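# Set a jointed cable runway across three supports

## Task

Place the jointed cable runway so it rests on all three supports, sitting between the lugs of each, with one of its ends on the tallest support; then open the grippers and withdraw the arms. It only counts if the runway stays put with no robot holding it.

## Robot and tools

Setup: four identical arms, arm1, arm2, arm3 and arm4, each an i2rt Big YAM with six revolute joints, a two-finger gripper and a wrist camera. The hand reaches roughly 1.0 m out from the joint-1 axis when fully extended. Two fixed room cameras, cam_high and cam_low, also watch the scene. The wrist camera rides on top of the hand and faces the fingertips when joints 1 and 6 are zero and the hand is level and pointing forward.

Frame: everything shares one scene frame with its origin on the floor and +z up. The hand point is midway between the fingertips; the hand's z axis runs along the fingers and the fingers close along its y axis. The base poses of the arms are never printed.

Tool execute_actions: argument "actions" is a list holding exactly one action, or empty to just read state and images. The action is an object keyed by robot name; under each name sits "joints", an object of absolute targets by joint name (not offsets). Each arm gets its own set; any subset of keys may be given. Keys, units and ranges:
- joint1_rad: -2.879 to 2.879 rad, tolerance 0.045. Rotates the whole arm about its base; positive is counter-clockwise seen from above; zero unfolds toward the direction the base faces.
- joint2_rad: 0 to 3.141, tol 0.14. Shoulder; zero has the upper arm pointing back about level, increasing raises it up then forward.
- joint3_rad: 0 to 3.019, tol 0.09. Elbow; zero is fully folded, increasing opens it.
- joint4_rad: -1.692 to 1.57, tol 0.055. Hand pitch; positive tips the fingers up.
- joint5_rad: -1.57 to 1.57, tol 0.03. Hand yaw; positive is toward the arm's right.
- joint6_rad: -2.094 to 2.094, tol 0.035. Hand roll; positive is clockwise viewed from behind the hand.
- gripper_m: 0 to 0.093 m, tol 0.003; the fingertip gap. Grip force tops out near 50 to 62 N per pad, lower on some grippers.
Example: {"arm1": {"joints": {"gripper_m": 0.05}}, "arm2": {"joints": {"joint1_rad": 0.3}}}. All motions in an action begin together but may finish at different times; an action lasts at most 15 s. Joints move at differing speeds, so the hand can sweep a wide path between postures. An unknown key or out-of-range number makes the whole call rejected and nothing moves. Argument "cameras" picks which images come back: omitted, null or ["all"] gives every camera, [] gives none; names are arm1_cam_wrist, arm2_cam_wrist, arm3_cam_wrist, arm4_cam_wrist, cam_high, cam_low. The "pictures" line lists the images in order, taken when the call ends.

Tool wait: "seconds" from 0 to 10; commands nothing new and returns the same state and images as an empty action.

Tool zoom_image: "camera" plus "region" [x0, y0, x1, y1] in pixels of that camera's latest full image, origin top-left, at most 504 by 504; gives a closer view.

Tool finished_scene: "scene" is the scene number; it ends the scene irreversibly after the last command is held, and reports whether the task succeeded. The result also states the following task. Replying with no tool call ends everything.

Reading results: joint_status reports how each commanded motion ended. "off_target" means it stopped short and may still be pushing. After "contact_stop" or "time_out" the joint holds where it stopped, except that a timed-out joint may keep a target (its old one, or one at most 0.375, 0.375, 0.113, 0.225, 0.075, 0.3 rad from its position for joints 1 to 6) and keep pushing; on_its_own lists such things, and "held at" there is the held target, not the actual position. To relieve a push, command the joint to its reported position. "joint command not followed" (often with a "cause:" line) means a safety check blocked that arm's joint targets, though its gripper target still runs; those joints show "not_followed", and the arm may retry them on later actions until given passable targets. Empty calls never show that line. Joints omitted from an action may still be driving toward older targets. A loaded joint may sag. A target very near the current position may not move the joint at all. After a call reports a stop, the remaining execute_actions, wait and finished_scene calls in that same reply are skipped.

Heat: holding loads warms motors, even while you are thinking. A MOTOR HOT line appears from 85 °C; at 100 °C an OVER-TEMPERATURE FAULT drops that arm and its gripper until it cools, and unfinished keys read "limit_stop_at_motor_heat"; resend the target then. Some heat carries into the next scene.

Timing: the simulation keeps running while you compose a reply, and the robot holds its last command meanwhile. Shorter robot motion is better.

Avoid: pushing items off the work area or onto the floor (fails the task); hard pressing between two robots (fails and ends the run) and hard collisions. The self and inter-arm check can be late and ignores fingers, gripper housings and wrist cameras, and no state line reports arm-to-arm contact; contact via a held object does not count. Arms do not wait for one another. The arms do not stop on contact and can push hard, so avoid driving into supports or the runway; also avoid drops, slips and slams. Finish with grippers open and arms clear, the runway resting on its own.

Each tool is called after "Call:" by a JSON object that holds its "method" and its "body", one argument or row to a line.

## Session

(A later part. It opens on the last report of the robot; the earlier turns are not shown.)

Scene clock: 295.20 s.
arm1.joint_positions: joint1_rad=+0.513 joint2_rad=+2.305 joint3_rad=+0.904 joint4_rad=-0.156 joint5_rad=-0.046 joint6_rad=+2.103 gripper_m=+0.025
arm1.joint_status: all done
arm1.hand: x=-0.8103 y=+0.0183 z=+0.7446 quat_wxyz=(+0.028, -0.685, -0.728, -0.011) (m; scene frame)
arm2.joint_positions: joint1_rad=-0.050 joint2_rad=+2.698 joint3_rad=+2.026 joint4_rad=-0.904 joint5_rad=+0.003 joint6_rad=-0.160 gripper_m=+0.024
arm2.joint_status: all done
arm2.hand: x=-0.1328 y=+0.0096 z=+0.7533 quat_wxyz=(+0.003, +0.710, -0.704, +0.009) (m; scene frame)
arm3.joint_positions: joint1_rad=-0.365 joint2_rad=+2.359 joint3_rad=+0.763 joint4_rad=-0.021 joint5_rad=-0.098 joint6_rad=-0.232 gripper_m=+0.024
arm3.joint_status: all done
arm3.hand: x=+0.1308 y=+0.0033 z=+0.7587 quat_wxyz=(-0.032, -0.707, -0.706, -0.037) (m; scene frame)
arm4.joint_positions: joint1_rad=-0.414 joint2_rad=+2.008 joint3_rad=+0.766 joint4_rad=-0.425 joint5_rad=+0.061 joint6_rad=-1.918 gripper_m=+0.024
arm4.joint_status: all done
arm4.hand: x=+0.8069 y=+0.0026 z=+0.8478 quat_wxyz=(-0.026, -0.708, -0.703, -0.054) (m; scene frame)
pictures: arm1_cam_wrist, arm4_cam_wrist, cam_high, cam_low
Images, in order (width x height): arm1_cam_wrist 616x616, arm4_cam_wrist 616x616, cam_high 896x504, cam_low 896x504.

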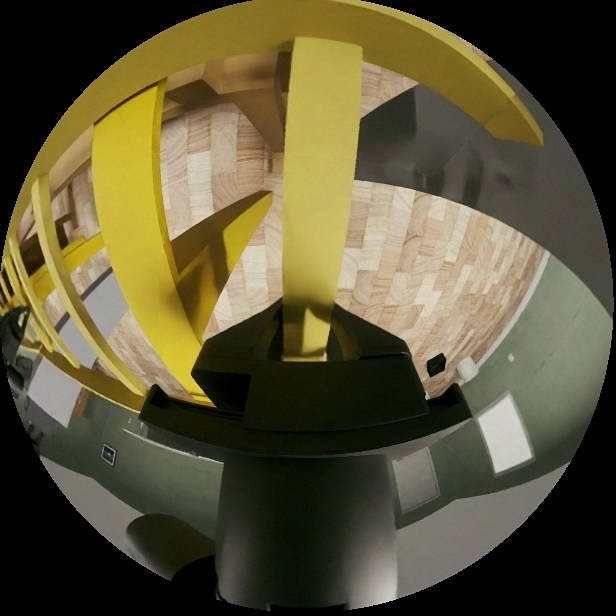

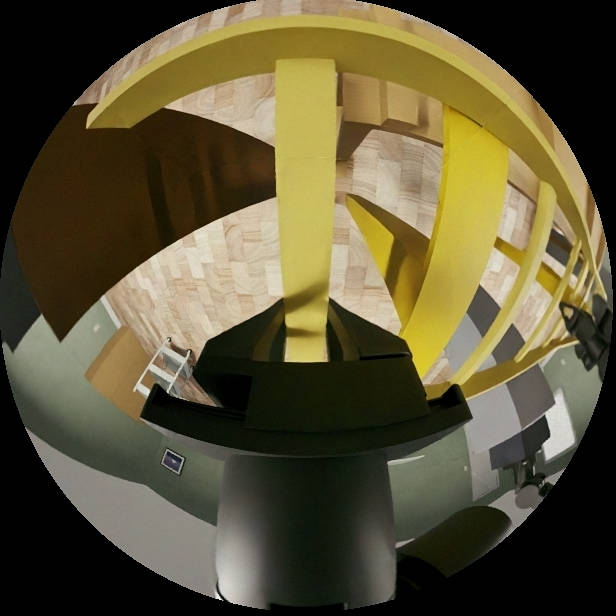

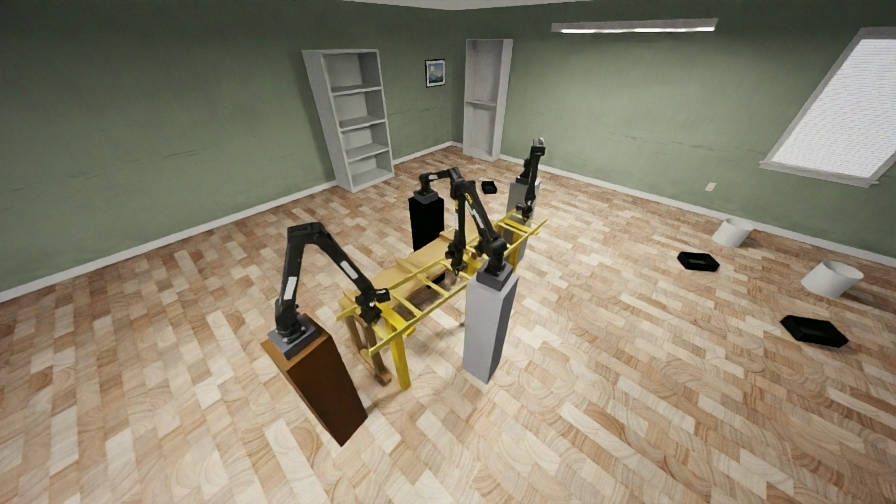

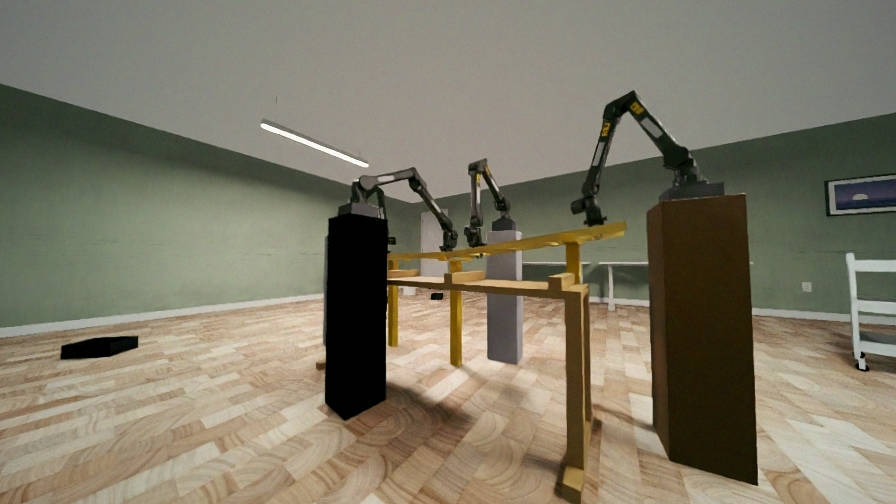

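Call:
{"method": "zoom_image", "body": {
  "camera": "cam_high",
  "region": [360, 270, 460, 360]
}}

Call:
{"method": "zoom_image", "body": {
  "camera": "cam_low",
  "region": [530, 215, 630, 275]
}}

Call:
{"method": "zoom_image", "body": {
  "camera": "cam_low",
  "region": [385, 230, 495, 285]
}}

Call:
{"method": "zoom_image", "body": {
  "camera": "arm4_cam_wrist",
  "region": [380, 50, 560, 200]
}}

Region (360, 270, 460, 360) of cam_high's 896x504 image, scaled by 5.040, with more detail than that image has; it fills the top 454 rows of this view, and the rest is white.

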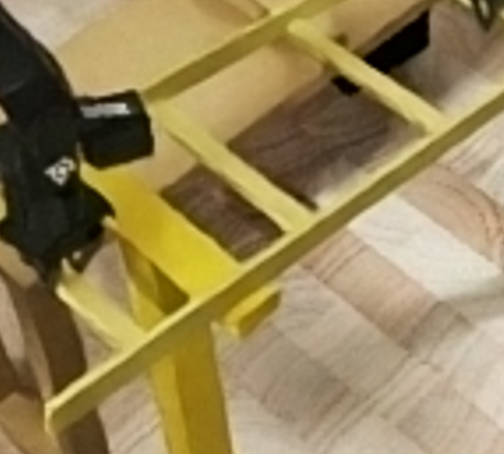

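Region (530, 215, 630, 275) of cam_low's 896x504 image, scaled by 5.040, with more detail than that image has; it fills the top 302 rows of this view, and the rest is white.

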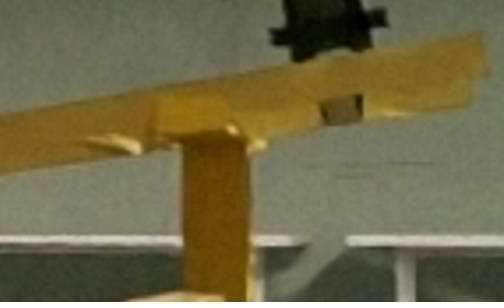

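Region (385, 230, 495, 285) of cam_low's 896x504 image, scaled by 4.582, with more detail than that image has.

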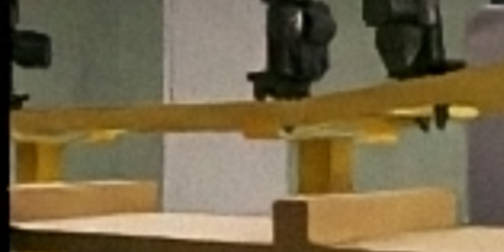

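Region (380, 50, 560, 200) of arm4_cam_wrist's 616x616 image, scaled by 2.800, with more detail than that image has.

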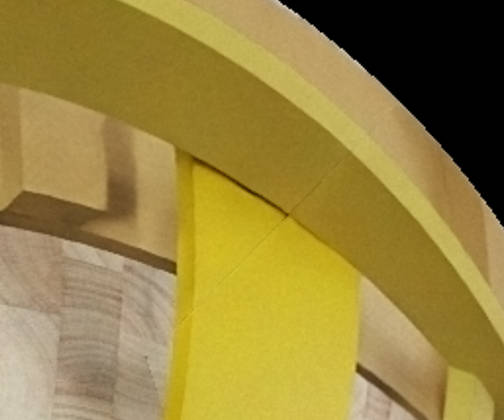

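Call:
{"method": "execute_actions", "body": {
  "actions": [
    {"arm1":{"joints":{"joint1_rad":0.525,"joint2_rad":2.28,"joint3_rad":0.93,"joint4_rad":-0.125}},"arm2":{"joints":{"joint3_rad":2.06,"joint2_rad":2.70}},"arm3":{"joints":{"joint2_rad":2.31}}}
  ],
  "cameras": ["cam_low","arm1_cam_wrist","arm2_cam_wrist","arm3_cam_wrist"]
}}

Scene clock: 302.20 s.
arm1.joint_positions: joint1_rad=+0.506 joint2_rad=+2.332 joint3_rad=+0.913 joint4_rad=-0.142 joint5_rad=-0.048 joint6_rad=+2.103 gripper_m=+0.025
arm1.joint_status: all done
arm1.hand: x=-0.8104 y=+0.0156 z=+0.7351 quat_wxyz=(+0.029, -0.688, -0.725, -0.009) (m; scene frame)
arm2.joint_positions: joint1_rad=-0.049 joint2_rad=+2.706 joint3_rad=+2.026 joint4_rad=-0.896 joint5_rad=+0.006 joint6_rad=-0.160 gripper_m=+0.024
arm2.joint_status: all done
arm2.hand: x=-0.1328 y=+0.0082 z=+0.7477 quat_wxyz=(+0.003, +0.710, -0.704, +0.010) (m; scene frame)
arm3.joint_positions: joint1_rad=-0.366 joint2_rad=+2.372 joint3_rad=+0.770 joint4_rad=-0.015 joint5_rad=-0.102 joint6_rad=-0.234 gripper_m=+0.024
arm3.joint_status: all done
arm3.hand: x=+0.1313 y=+0.0034 z=+0.7545 quat_wxyz=(-0.033, -0.706, -0.706, -0.039) (m; scene frame)
arm4.joint_positions: joint1_rad=-0.414 joint2_rad=+2.008 joint3_rad=+0.767 joint4_rad=-0.425 joint5_rad=+0.062 joint6_rad=-1.918 gripper_m=+0.024
arm4.joint_status: not commanded
arm4.hand: x=+0.8067 y=+0.0027 z=+0.8478 quat_wxyz=(-0.025, -0.708, -0.704, -0.054) (m; scene frame)
pictures: arm1_cam_wrist, arm2_cam_wrist, arm3_cam_wrist, cam_low
Images, in order (width x height): arm1_cam_wrist 616x616, arm2_cam_wrist 616x616, arm3_cam_wrist 616x616, cam_low 896x504.

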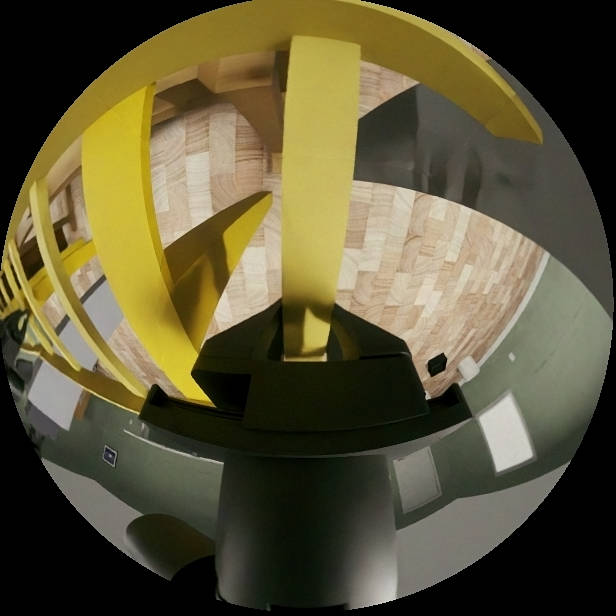

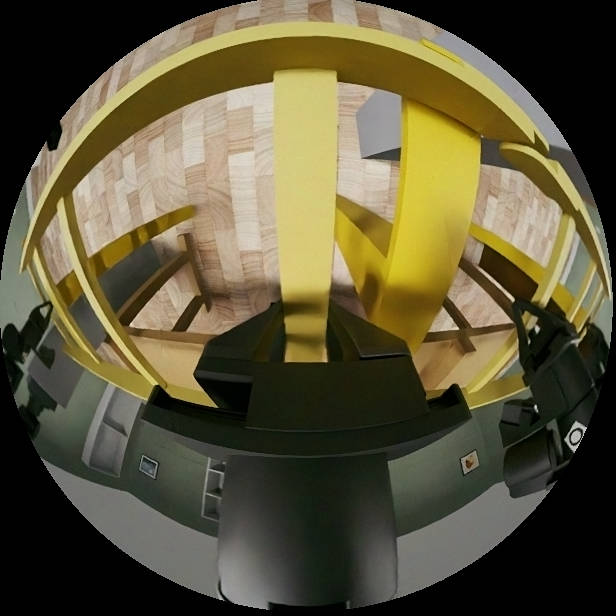

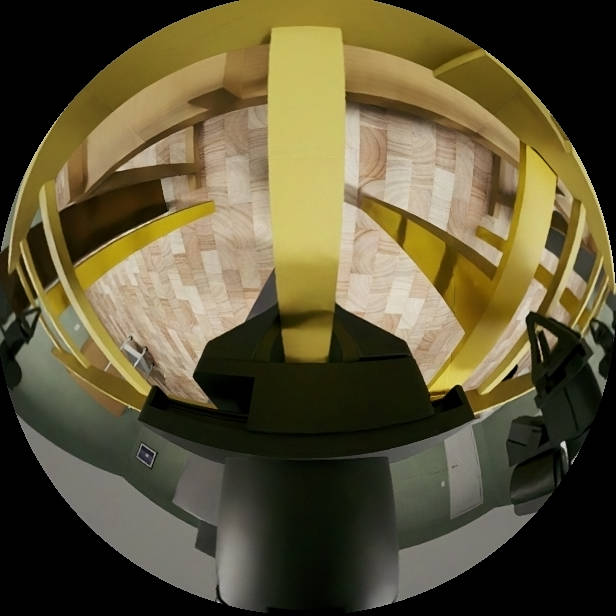

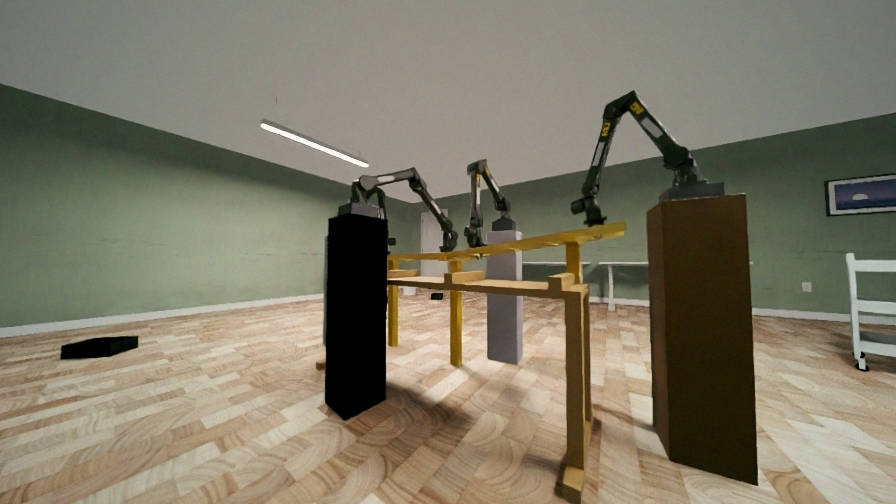

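Call:
{"method": "execute_actions", "body": {
  "actions": [
    {"arm1":{"joints":{"joint1_rad":0.53,"joint2_rad":2.325,"joint3_rad":0.945,"joint4_rad":-0.11}},"arm2":{"joints":{"joint3_rad":2.095,"joint2_rad":2.745,"joint4_rad":-0.88}},"arm3":{"joints":{"joint2_rad":2.355,"joint3_rad":0.775,"joint4_rad":0.0}}}
  ],
  "cameras": ["cam_low","arm1_cam_wrist","cam_high"]
}}

Call:
{"method": "zoom_image", "body": {
  "camera": "cam_low",
  "region": [385, 230, 495, 285]
}}

Call:
{"method": "zoom_image", "body": {
  "camera": "cam_high",
  "region": [440, 190, 570, 290]
}}

Scene clock: 306.17 s.
arm1.joint_positions: joint1_rad=+0.506 joint2_rad=+2.332 joint3_rad=+0.913 joint4_rad=-0.141 joint5_rad=-0.047 joint6_rad=+2.103 gripper_m=+0.025
arm1.joint_status: all done
arm1.hand: x=-0.8103 y=+0.0157 z=+0.7351 quat_wxyz=(+0.029, -0.688, -0.725, -0.010) (m; scene frame)
arm2.joint_positions: joint1_rad=-0.049 joint2_rad=+2.722 joint3_rad=+2.037 joint4_rad=-0.896 joint5_rad=+0.006 joint6_rad=-0.160 gripper_m=+0.024
arm2.joint_status: all done
arm2.hand: x=-0.1328 y=+0.0074 z=+0.7403 quat_wxyz=(+0.004, +0.710, -0.704, +0.011) (m; scene frame)
arm3.joint_positions: joint1_rad=-0.366 joint2_rad=+2.394 joint3_rad=+0.778 joint4_rad=+0.000 joint5_rad=-0.107 joint6_rad=-0.235 gripper_m=+0.024
arm3.joint_status: all done
arm3.hand: x=+0.1319 y=+0.0031 z=+0.7479 quat_wxyz=(-0.036, -0.706, -0.706, -0.040) (m; scene frame)
arm4.joint_positions: joint1_rad=-0.414 joint2_rad=+2.003 joint3_rad=+0.767 joint4_rad=-0.427 joint5_rad=+0.062 joint6_rad=-1.918 gripper_m=+0.024
arm4.joint_status: not commanded
arm4.hand: x=+0.8060 y=+0.0029 z=+0.8494 quat_wxyz=(-0.024, -0.708, -0.704, -0.053) (m; scene frame)
pictures: arm1_cam_wrist, cam_high, cam_low
Images, in order (width x height): arm1_cam_wrist 616x616, cam_high 896x504, cam_low 896x504.

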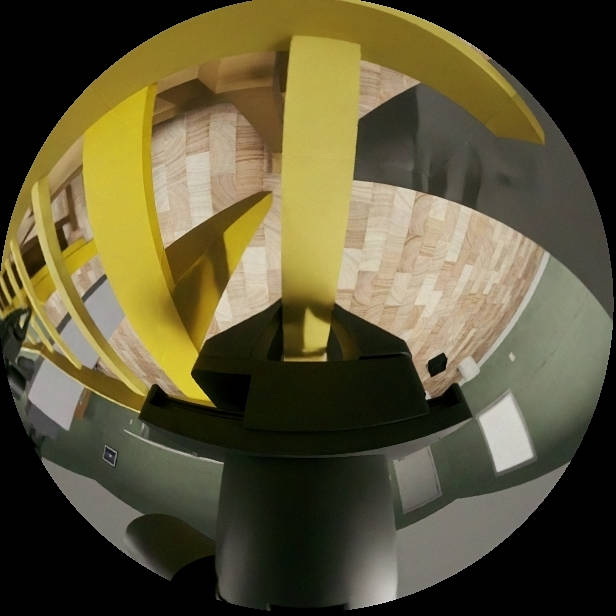

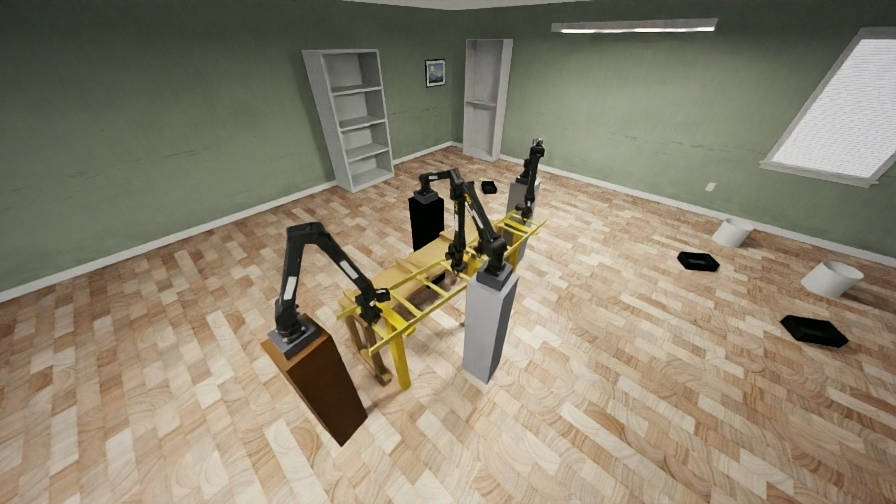

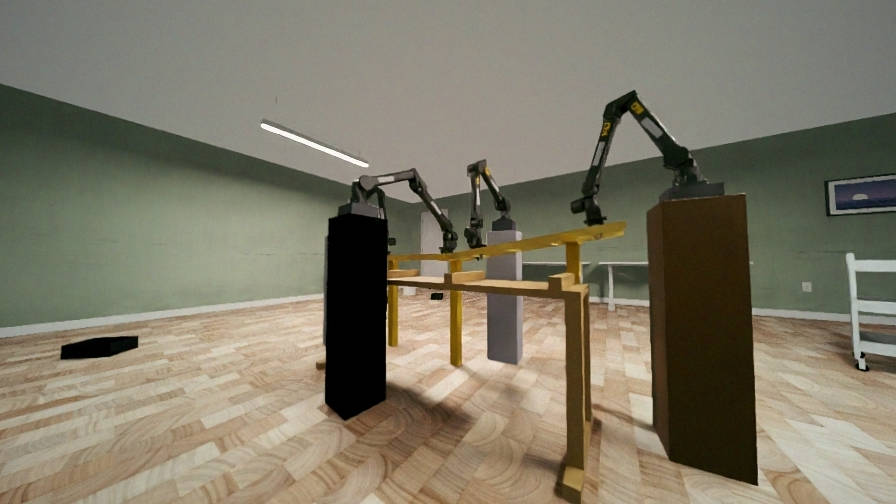

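Region (385, 230, 495, 285) of cam_low's 896x504 image, scaled by 4.582, with more detail than that image has.

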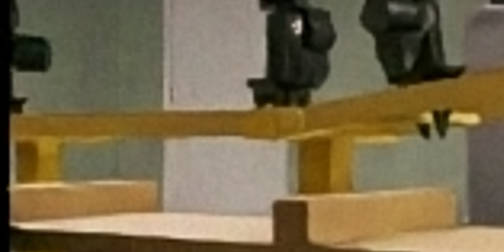

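Region (440, 190, 570, 290) of cam_high's 896x504 image, scaled by 3.877, with more detail than that image has; it fills the top 388 rows of this view, and the rest is white.

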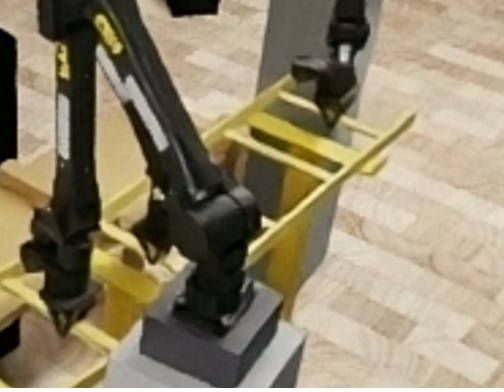

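Call:
{"method": "execute_actions", "body": {
  "actions": [
    {"arm2":{"joints":{"joint3_rad":2.10,"joint2_rad":2.775}},"arm3":{"joints":{"joint2_rad":2.39,"joint3_rad":0.785,"joint4_rad":0.015}}}
  ],
  "cameras": []
}}

Scene clock: 309.07 s.
arm1.joint_positions: joint1_rad=+0.506 joint2_rad=+2.332 joint3_rad=+0.913 joint4_rad=-0.141 joint5_rad=-0.047 joint6_rad=+2.103 gripper_m=+0.025
arm1.joint_status: not commanded
arm1.hand: x=-0.8103 y=+0.0157 z=+0.7351 quat_wxyz=(+0.029, -0.688, -0.725, -0.010) (m; scene frame)
arm2.joint_positions: joint1_rad=-0.049 joint2_rad=+2.723 joint3_rad=+2.037 joint4_rad=-0.896 joint5_rad=+0.006 joint6_rad=-0.160 gripper_m=+0.024
arm2.joint_status: all done
arm2.hand: x=-0.1329 y=+0.0071 z=+0.7398 quat_wxyz=(+0.005, +0.710, -0.704, +0.012) (m; scene frame)
arm3.joint_positions: joint1_rad=-0.366 joint2_rad=+2.395 joint3_rad=+0.778 joint4_rad=+0.002 joint5_rad=-0.107 joint6_rad=-0.235 gripper_m=+0.024
arm3.joint_status: all done
arm3.hand: x=+0.1319 y=+0.0030 z=+0.7476 quat_wxyz=(-0.036, -0.706, -0.706, -0.039) (m; scene frame)
arm4.joint_positions: joint1_rad=-0.414 joint2_rad=+2.003 joint3_rad=+0.767 joint4_rad=-0.427 joint5_rad=+0.062 joint6_rad=-1.918 gripper_m=+0.024
arm4.joint_status: not commanded
arm4.hand: x=+0.8060 y=+0.0029 z=+0.8494 quat_wxyz=(-0.024, -0.708, -0.704, -0.053) (m; scene frame)
pictures: none
No camera images: the call's "cameras" was empty. Leave "cameras" out to get every camera's image.

Seated. Release.

Call:
{"method": "execute_actions", "body": {
  "actions": [
    {"arm1":{"joints":{"joint1_rad":0.506,"joint2_rad":2.32,"joint3_rad":0.913,"joint4_rad":-0.141,"joint5_rad":-0.047,"gripper_m":0.06}},"arm2":{"joints":{"joint2_rad":2.71,"joint3_rad":2.045,"joint4_rad":-0.896,"gripper_m":0.06}},"arm3":{"joints":{"joint2_rad":2.385,"joint3_rad":0.778,"joint4_rad":0.002,"gripper_m":0.06}},"arm4":{"joints":{"joint1_rad":-0.414,"joint2_rad":1.995,"joint3_rad":0.767,"joint4_rad":-0.427,"joint5_rad":0.062,"gripper_m":0.06}}}
  ],
  "cameras": ["cam_low","cam_high"]
}}

Scene clock: 312.53 s.
arm1.joint_positions: joint1_rad=+0.505 joint2_rad=+2.332 joint3_rad=+0.913 joint4_rad=-0.144 joint5_rad=-0.046 joint6_rad=+2.103 gripper_m=+0.060
arm1.joint_status: all done
arm1.hand: x=-0.8104 y=+0.0145 z=+0.7351 quat_wxyz=(+0.028, -0.688, -0.725, -0.008) (m; scene frame)
arm2.joint_positions: joint1_rad=-0.049 joint2_rad=+2.723 joint3_rad=+2.037 joint4_rad=-0.897 joint5_rad=+0.002 joint6_rad=-0.160 gripper_m=+0.060
arm2.joint_status: all done
arm2.hand: x=-0.1336 y=+0.0068 z=+0.7398 quat_wxyz=(+0.006, +0.710, -0.704, +0.010) (m; scene frame)
arm3.joint_positions: joint1_rad=-0.366 joint2_rad=+2.394 joint3_rad=+0.778 joint4_rad=+0.002 joint5_rad=-0.108 joint6_rad=-0.235 gripper_m=+0.060
arm3.joint_status: all done
arm3.hand: x=+0.1319 y=+0.0029 z=+0.7477 quat_wxyz=(-0.037, -0.706, -0.706, -0.039) (m; scene frame)
arm4.joint_positions: joint1_rad=-0.414 joint2_rad=+2.000 joint3_rad=+0.767 joint4_rad=-0.429 joint5_rad=+0.064 joint6_rad=-1.918 gripper_m=+0.060
arm4.joint_status: all done
arm4.hand: x=+0.8058 y=+0.0035 z=+0.8504 quat_wxyz=(-0.023, -0.708, -0.704, -0.054) (m; scene frame)
pictures: cam_high, cam_low
Images, in order (width x height): cam_high 896x504, cam_low 896x504.

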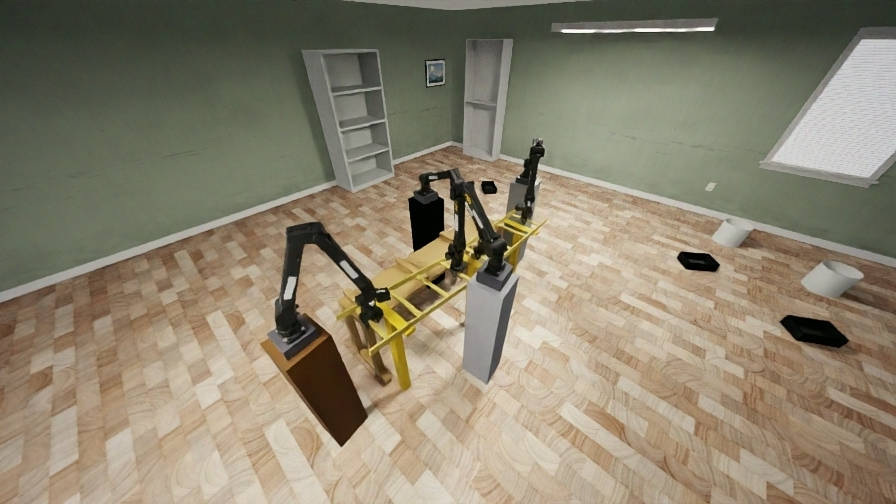

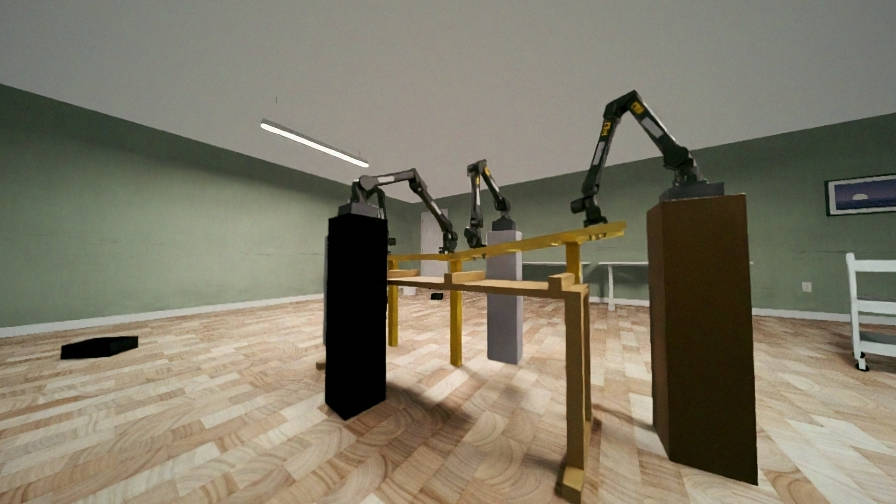

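Call:
{"method": "execute_actions", "body": {
  "actions": [
    {"arm1":{"joints":{"joint2_rad":2.17,"joint3_rad":0.87,"joint4_rad":-0.26}},"arm2":{"joints":{"joint2_rad":2.59,"joint3_rad":1.975,"joint4_rad":-0.94}},"arm3":{"joints":{"joint2_rad":2.21,"joint3_rad":0.715,"joint4_rad":-0.11}},"arm4":{"joints":{"joint2_rad":1.83,"joint3_rad":0.76,"joint4_rad":-0.6}}}
  ],
  "cameras": ["cam_low"]
}}

Call:
{"method": "execute_actions", "body": {
  "actions": [
    {"arm1":{"joints":{"joint2_rad":1.0,"joint3_rad":0.8,"joint4_rad":-1.0}},"arm2":{"joints":{"joint2_rad":1.1,"joint3_rad":1.1,"joint4_rad":-1.2}},"arm3":{"joints":{"joint2_rad":1.0,"joint3_rad":0.7,"joint4_rad":-1.0}},"arm4":{"joints":{"joint2_rad":1.0,"joint3_rad":0.8,"joint4_rad":-1.0}}}
  ]
}}

Scene clock: 318.53 s.
arm1.joint_positions: joint1_rad=+0.505 joint2_rad=+2.166 joint3_rad=+0.871 joint4_rad=-0.251 joint5_rad=-0.044 joint6_rad=+2.103 gripper_m=+0.060
arm1.joint_status: all done
arm1.hand: x=-0.8025 y=+0.0185 z=+0.7933 quat_wxyz=(+0.026, -0.688, -0.725, -0.016) (m; scene frame)
arm2.joint_positions: joint1_rad=-0.049 joint2_rad=+2.587 joint3_rad=+1.975 joint4_rad=-0.932 joint5_rad=+0.002 joint6_rad=-0.160 gripper_m=+0.060
arm2.joint_status: all done
arm2.hand: x=-0.1324 y=+0.0182 z=+0.8120 quat_wxyz=(-0.009, +0.710, -0.704, -0.001) (m; scene frame)
arm3.joint_positions: joint1_rad=-0.366 joint2_rad=+2.206 joint3_rad=+0.715 joint4_rad=-0.100 joint5_rad=-0.108 joint6_rad=-0.235 gripper_m=+0.060
arm3.joint_status: all done
arm3.hand: x=+0.1303 y=-0.0049 z=+0.8054 quat_wxyz=(-0.043, -0.706, -0.707, -0.029) (m; scene frame)
arm4.joint_positions: joint1_rad=-0.414 joint2_rad=+1.812 joint3_rad=+0.760 joint4_rad=-0.586 joint5_rad=+0.064 joint6_rad=-1.918 gripper_m=+0.060
arm4.joint_status: all done
arm4.hand: x=+0.7999 y=+0.0047 z=+0.9142 quat_wxyz=(-0.012, -0.709, -0.704, -0.049) (m; scene frame)
pictures: cam_low
Images, in order (width x height): cam_low 896x504.

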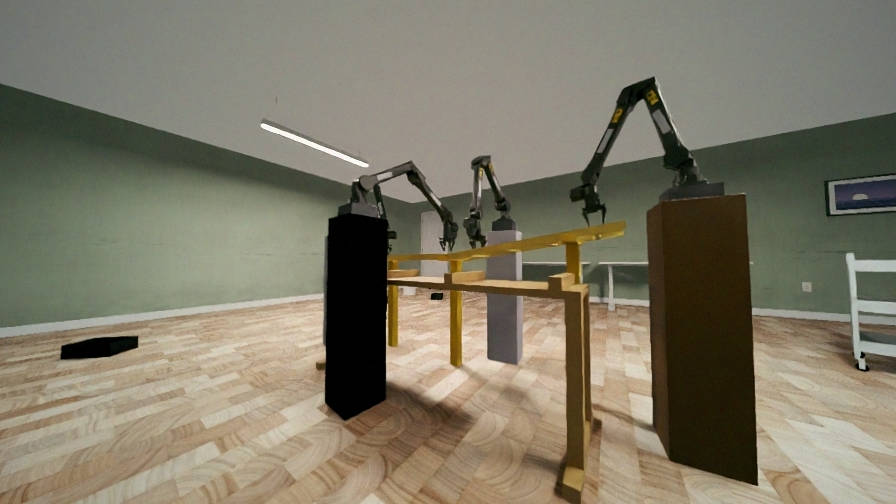

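Scene clock: 320.47 s.
arm1.joint_positions: joint1_rad=+0.505 joint2_rad=+1.000 joint3_rad=+0.794 joint4_rad=-0.992 joint5_rad=-0.044 joint6_rad=+2.103 gripper_m=+0.060
arm1.joint_status: all done
arm1.hand: x=-0.8501 y=-0.0190 z=+1.1797 quat_wxyz=(-0.014, -0.674, -0.715, -0.184) (m; scene frame)
arm2.joint_positions: joint1_rad=-0.049 joint2_rad=+1.097 joint3_rad=+1.110 joint4_rad=-1.190 joint5_rad=+0.002 joint6_rad=-0.160 gripper_m=+0.060
arm2.joint_status: all done
arm2.hand: x=-0.1823 y=-0.2857 z=+1.2847 quat_wxyz=(-0.157, +0.697, -0.691, -0.109) (m; scene frame)
arm3.joint_positions: joint1_rad=-0.366 joint2_rad=+1.000 joint3_rad=+0.701 joint4_rad=-0.988 joint5_rad=-0.108 joint6_rad=-0.235 gripper_m=+0.060
arm3.joint_status: all done
arm3.hand: x=+0.1373 y=+0.0183 z=+1.1739 quat_wxyz=(-0.122, -0.692, -0.705, +0.100) (m; scene frame)
arm4.joint_positions: joint1_rad=-0.414 joint2_rad=+0.993 joint3_rad=+0.774 joint4_rad=-0.984 joint5_rad=+0.064 joint6_rad=-1.918 gripper_m=+0.060
arm4.joint_status: all done
arm4.hand: x=+0.8167 y=-0.0057 z=+1.1816 quat_wxyz=(+0.184, -0.701, -0.688, +0.042) (m; scene frame)
pictures: arm1_cam_wrist, arm2_cam_wrist, arm3_cam_wrist, arm4_cam_wrist, cam_high, cam_low
Images, in order (width x height): arm1_cam_wrist 616x616, arm2_cam_wrist 616x616, arm3_cam_wrist 616x616, arm4_cam_wrist 616x616, cam_high 896x504, cam_low 896x504.

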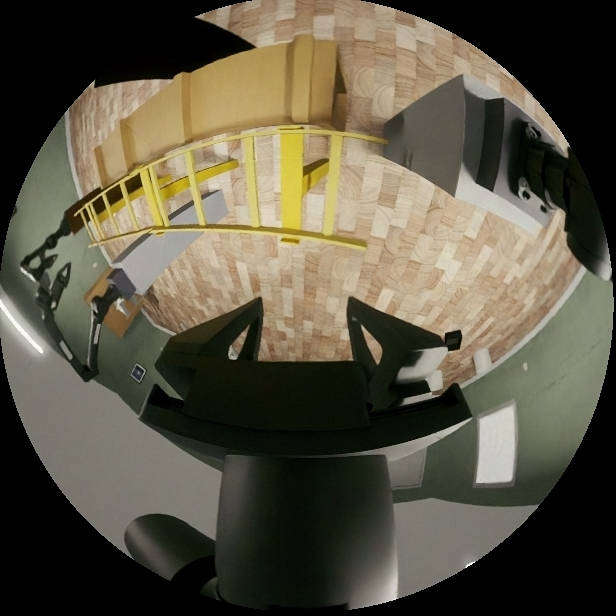

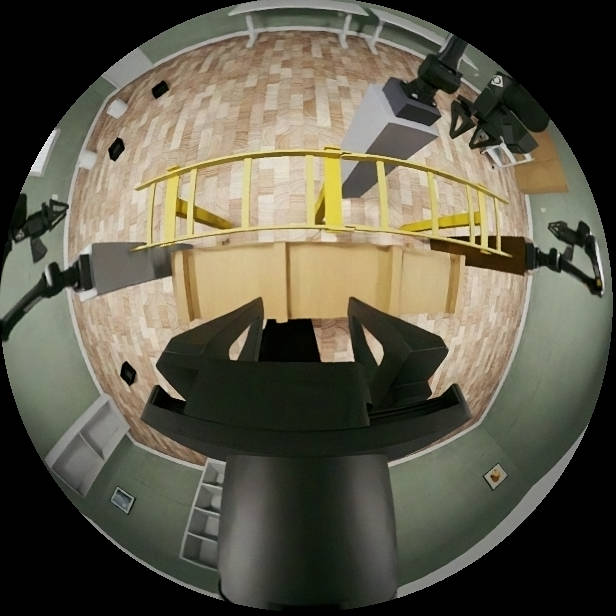

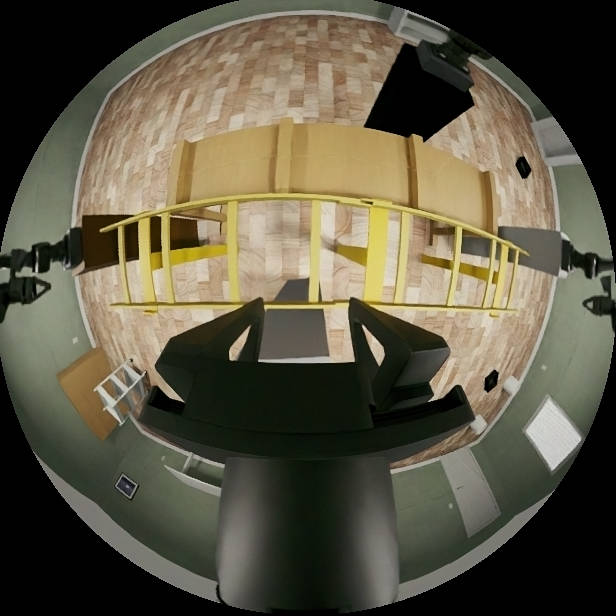

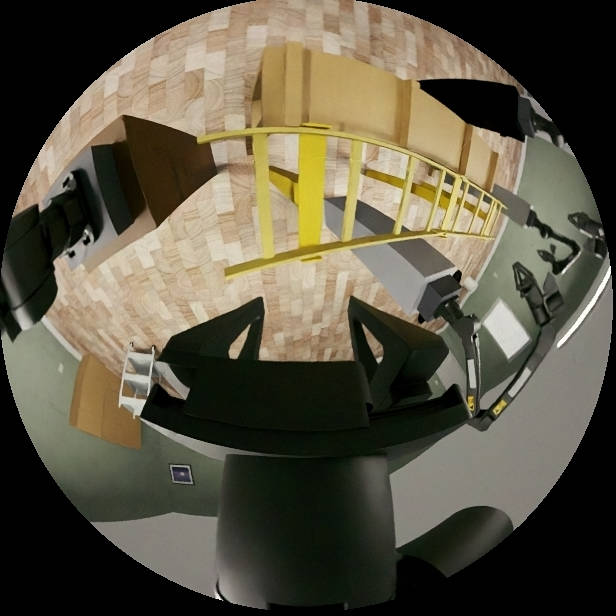

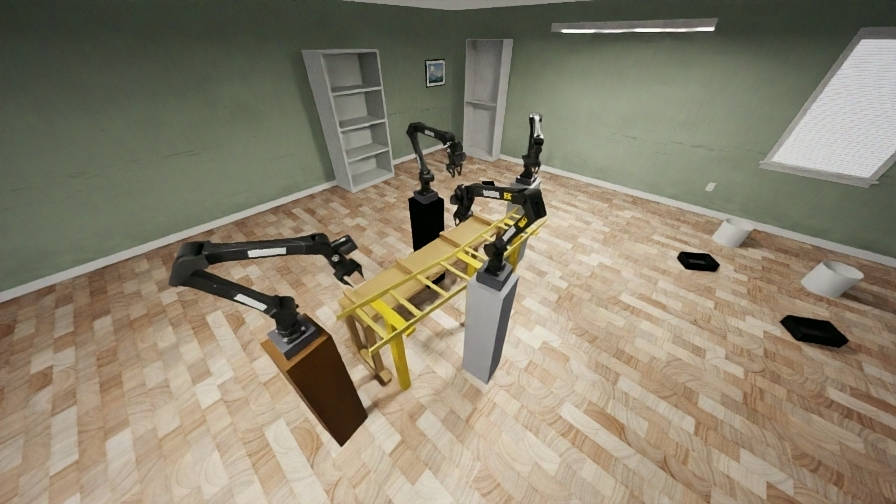

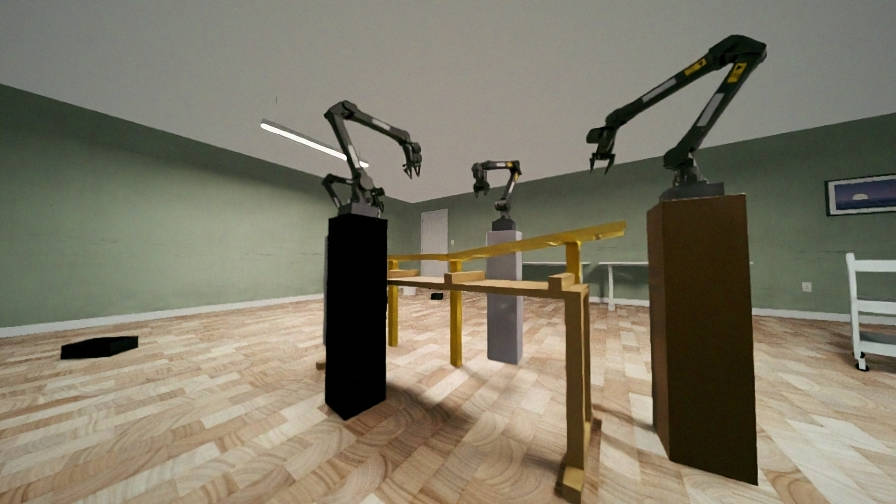

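The runway is seated between the lugs on all three supports, and the arms are clear.

Call:
{"method": "finished_scene", "body": {
  "scene": 1
}}

The scene is finished: the task was done.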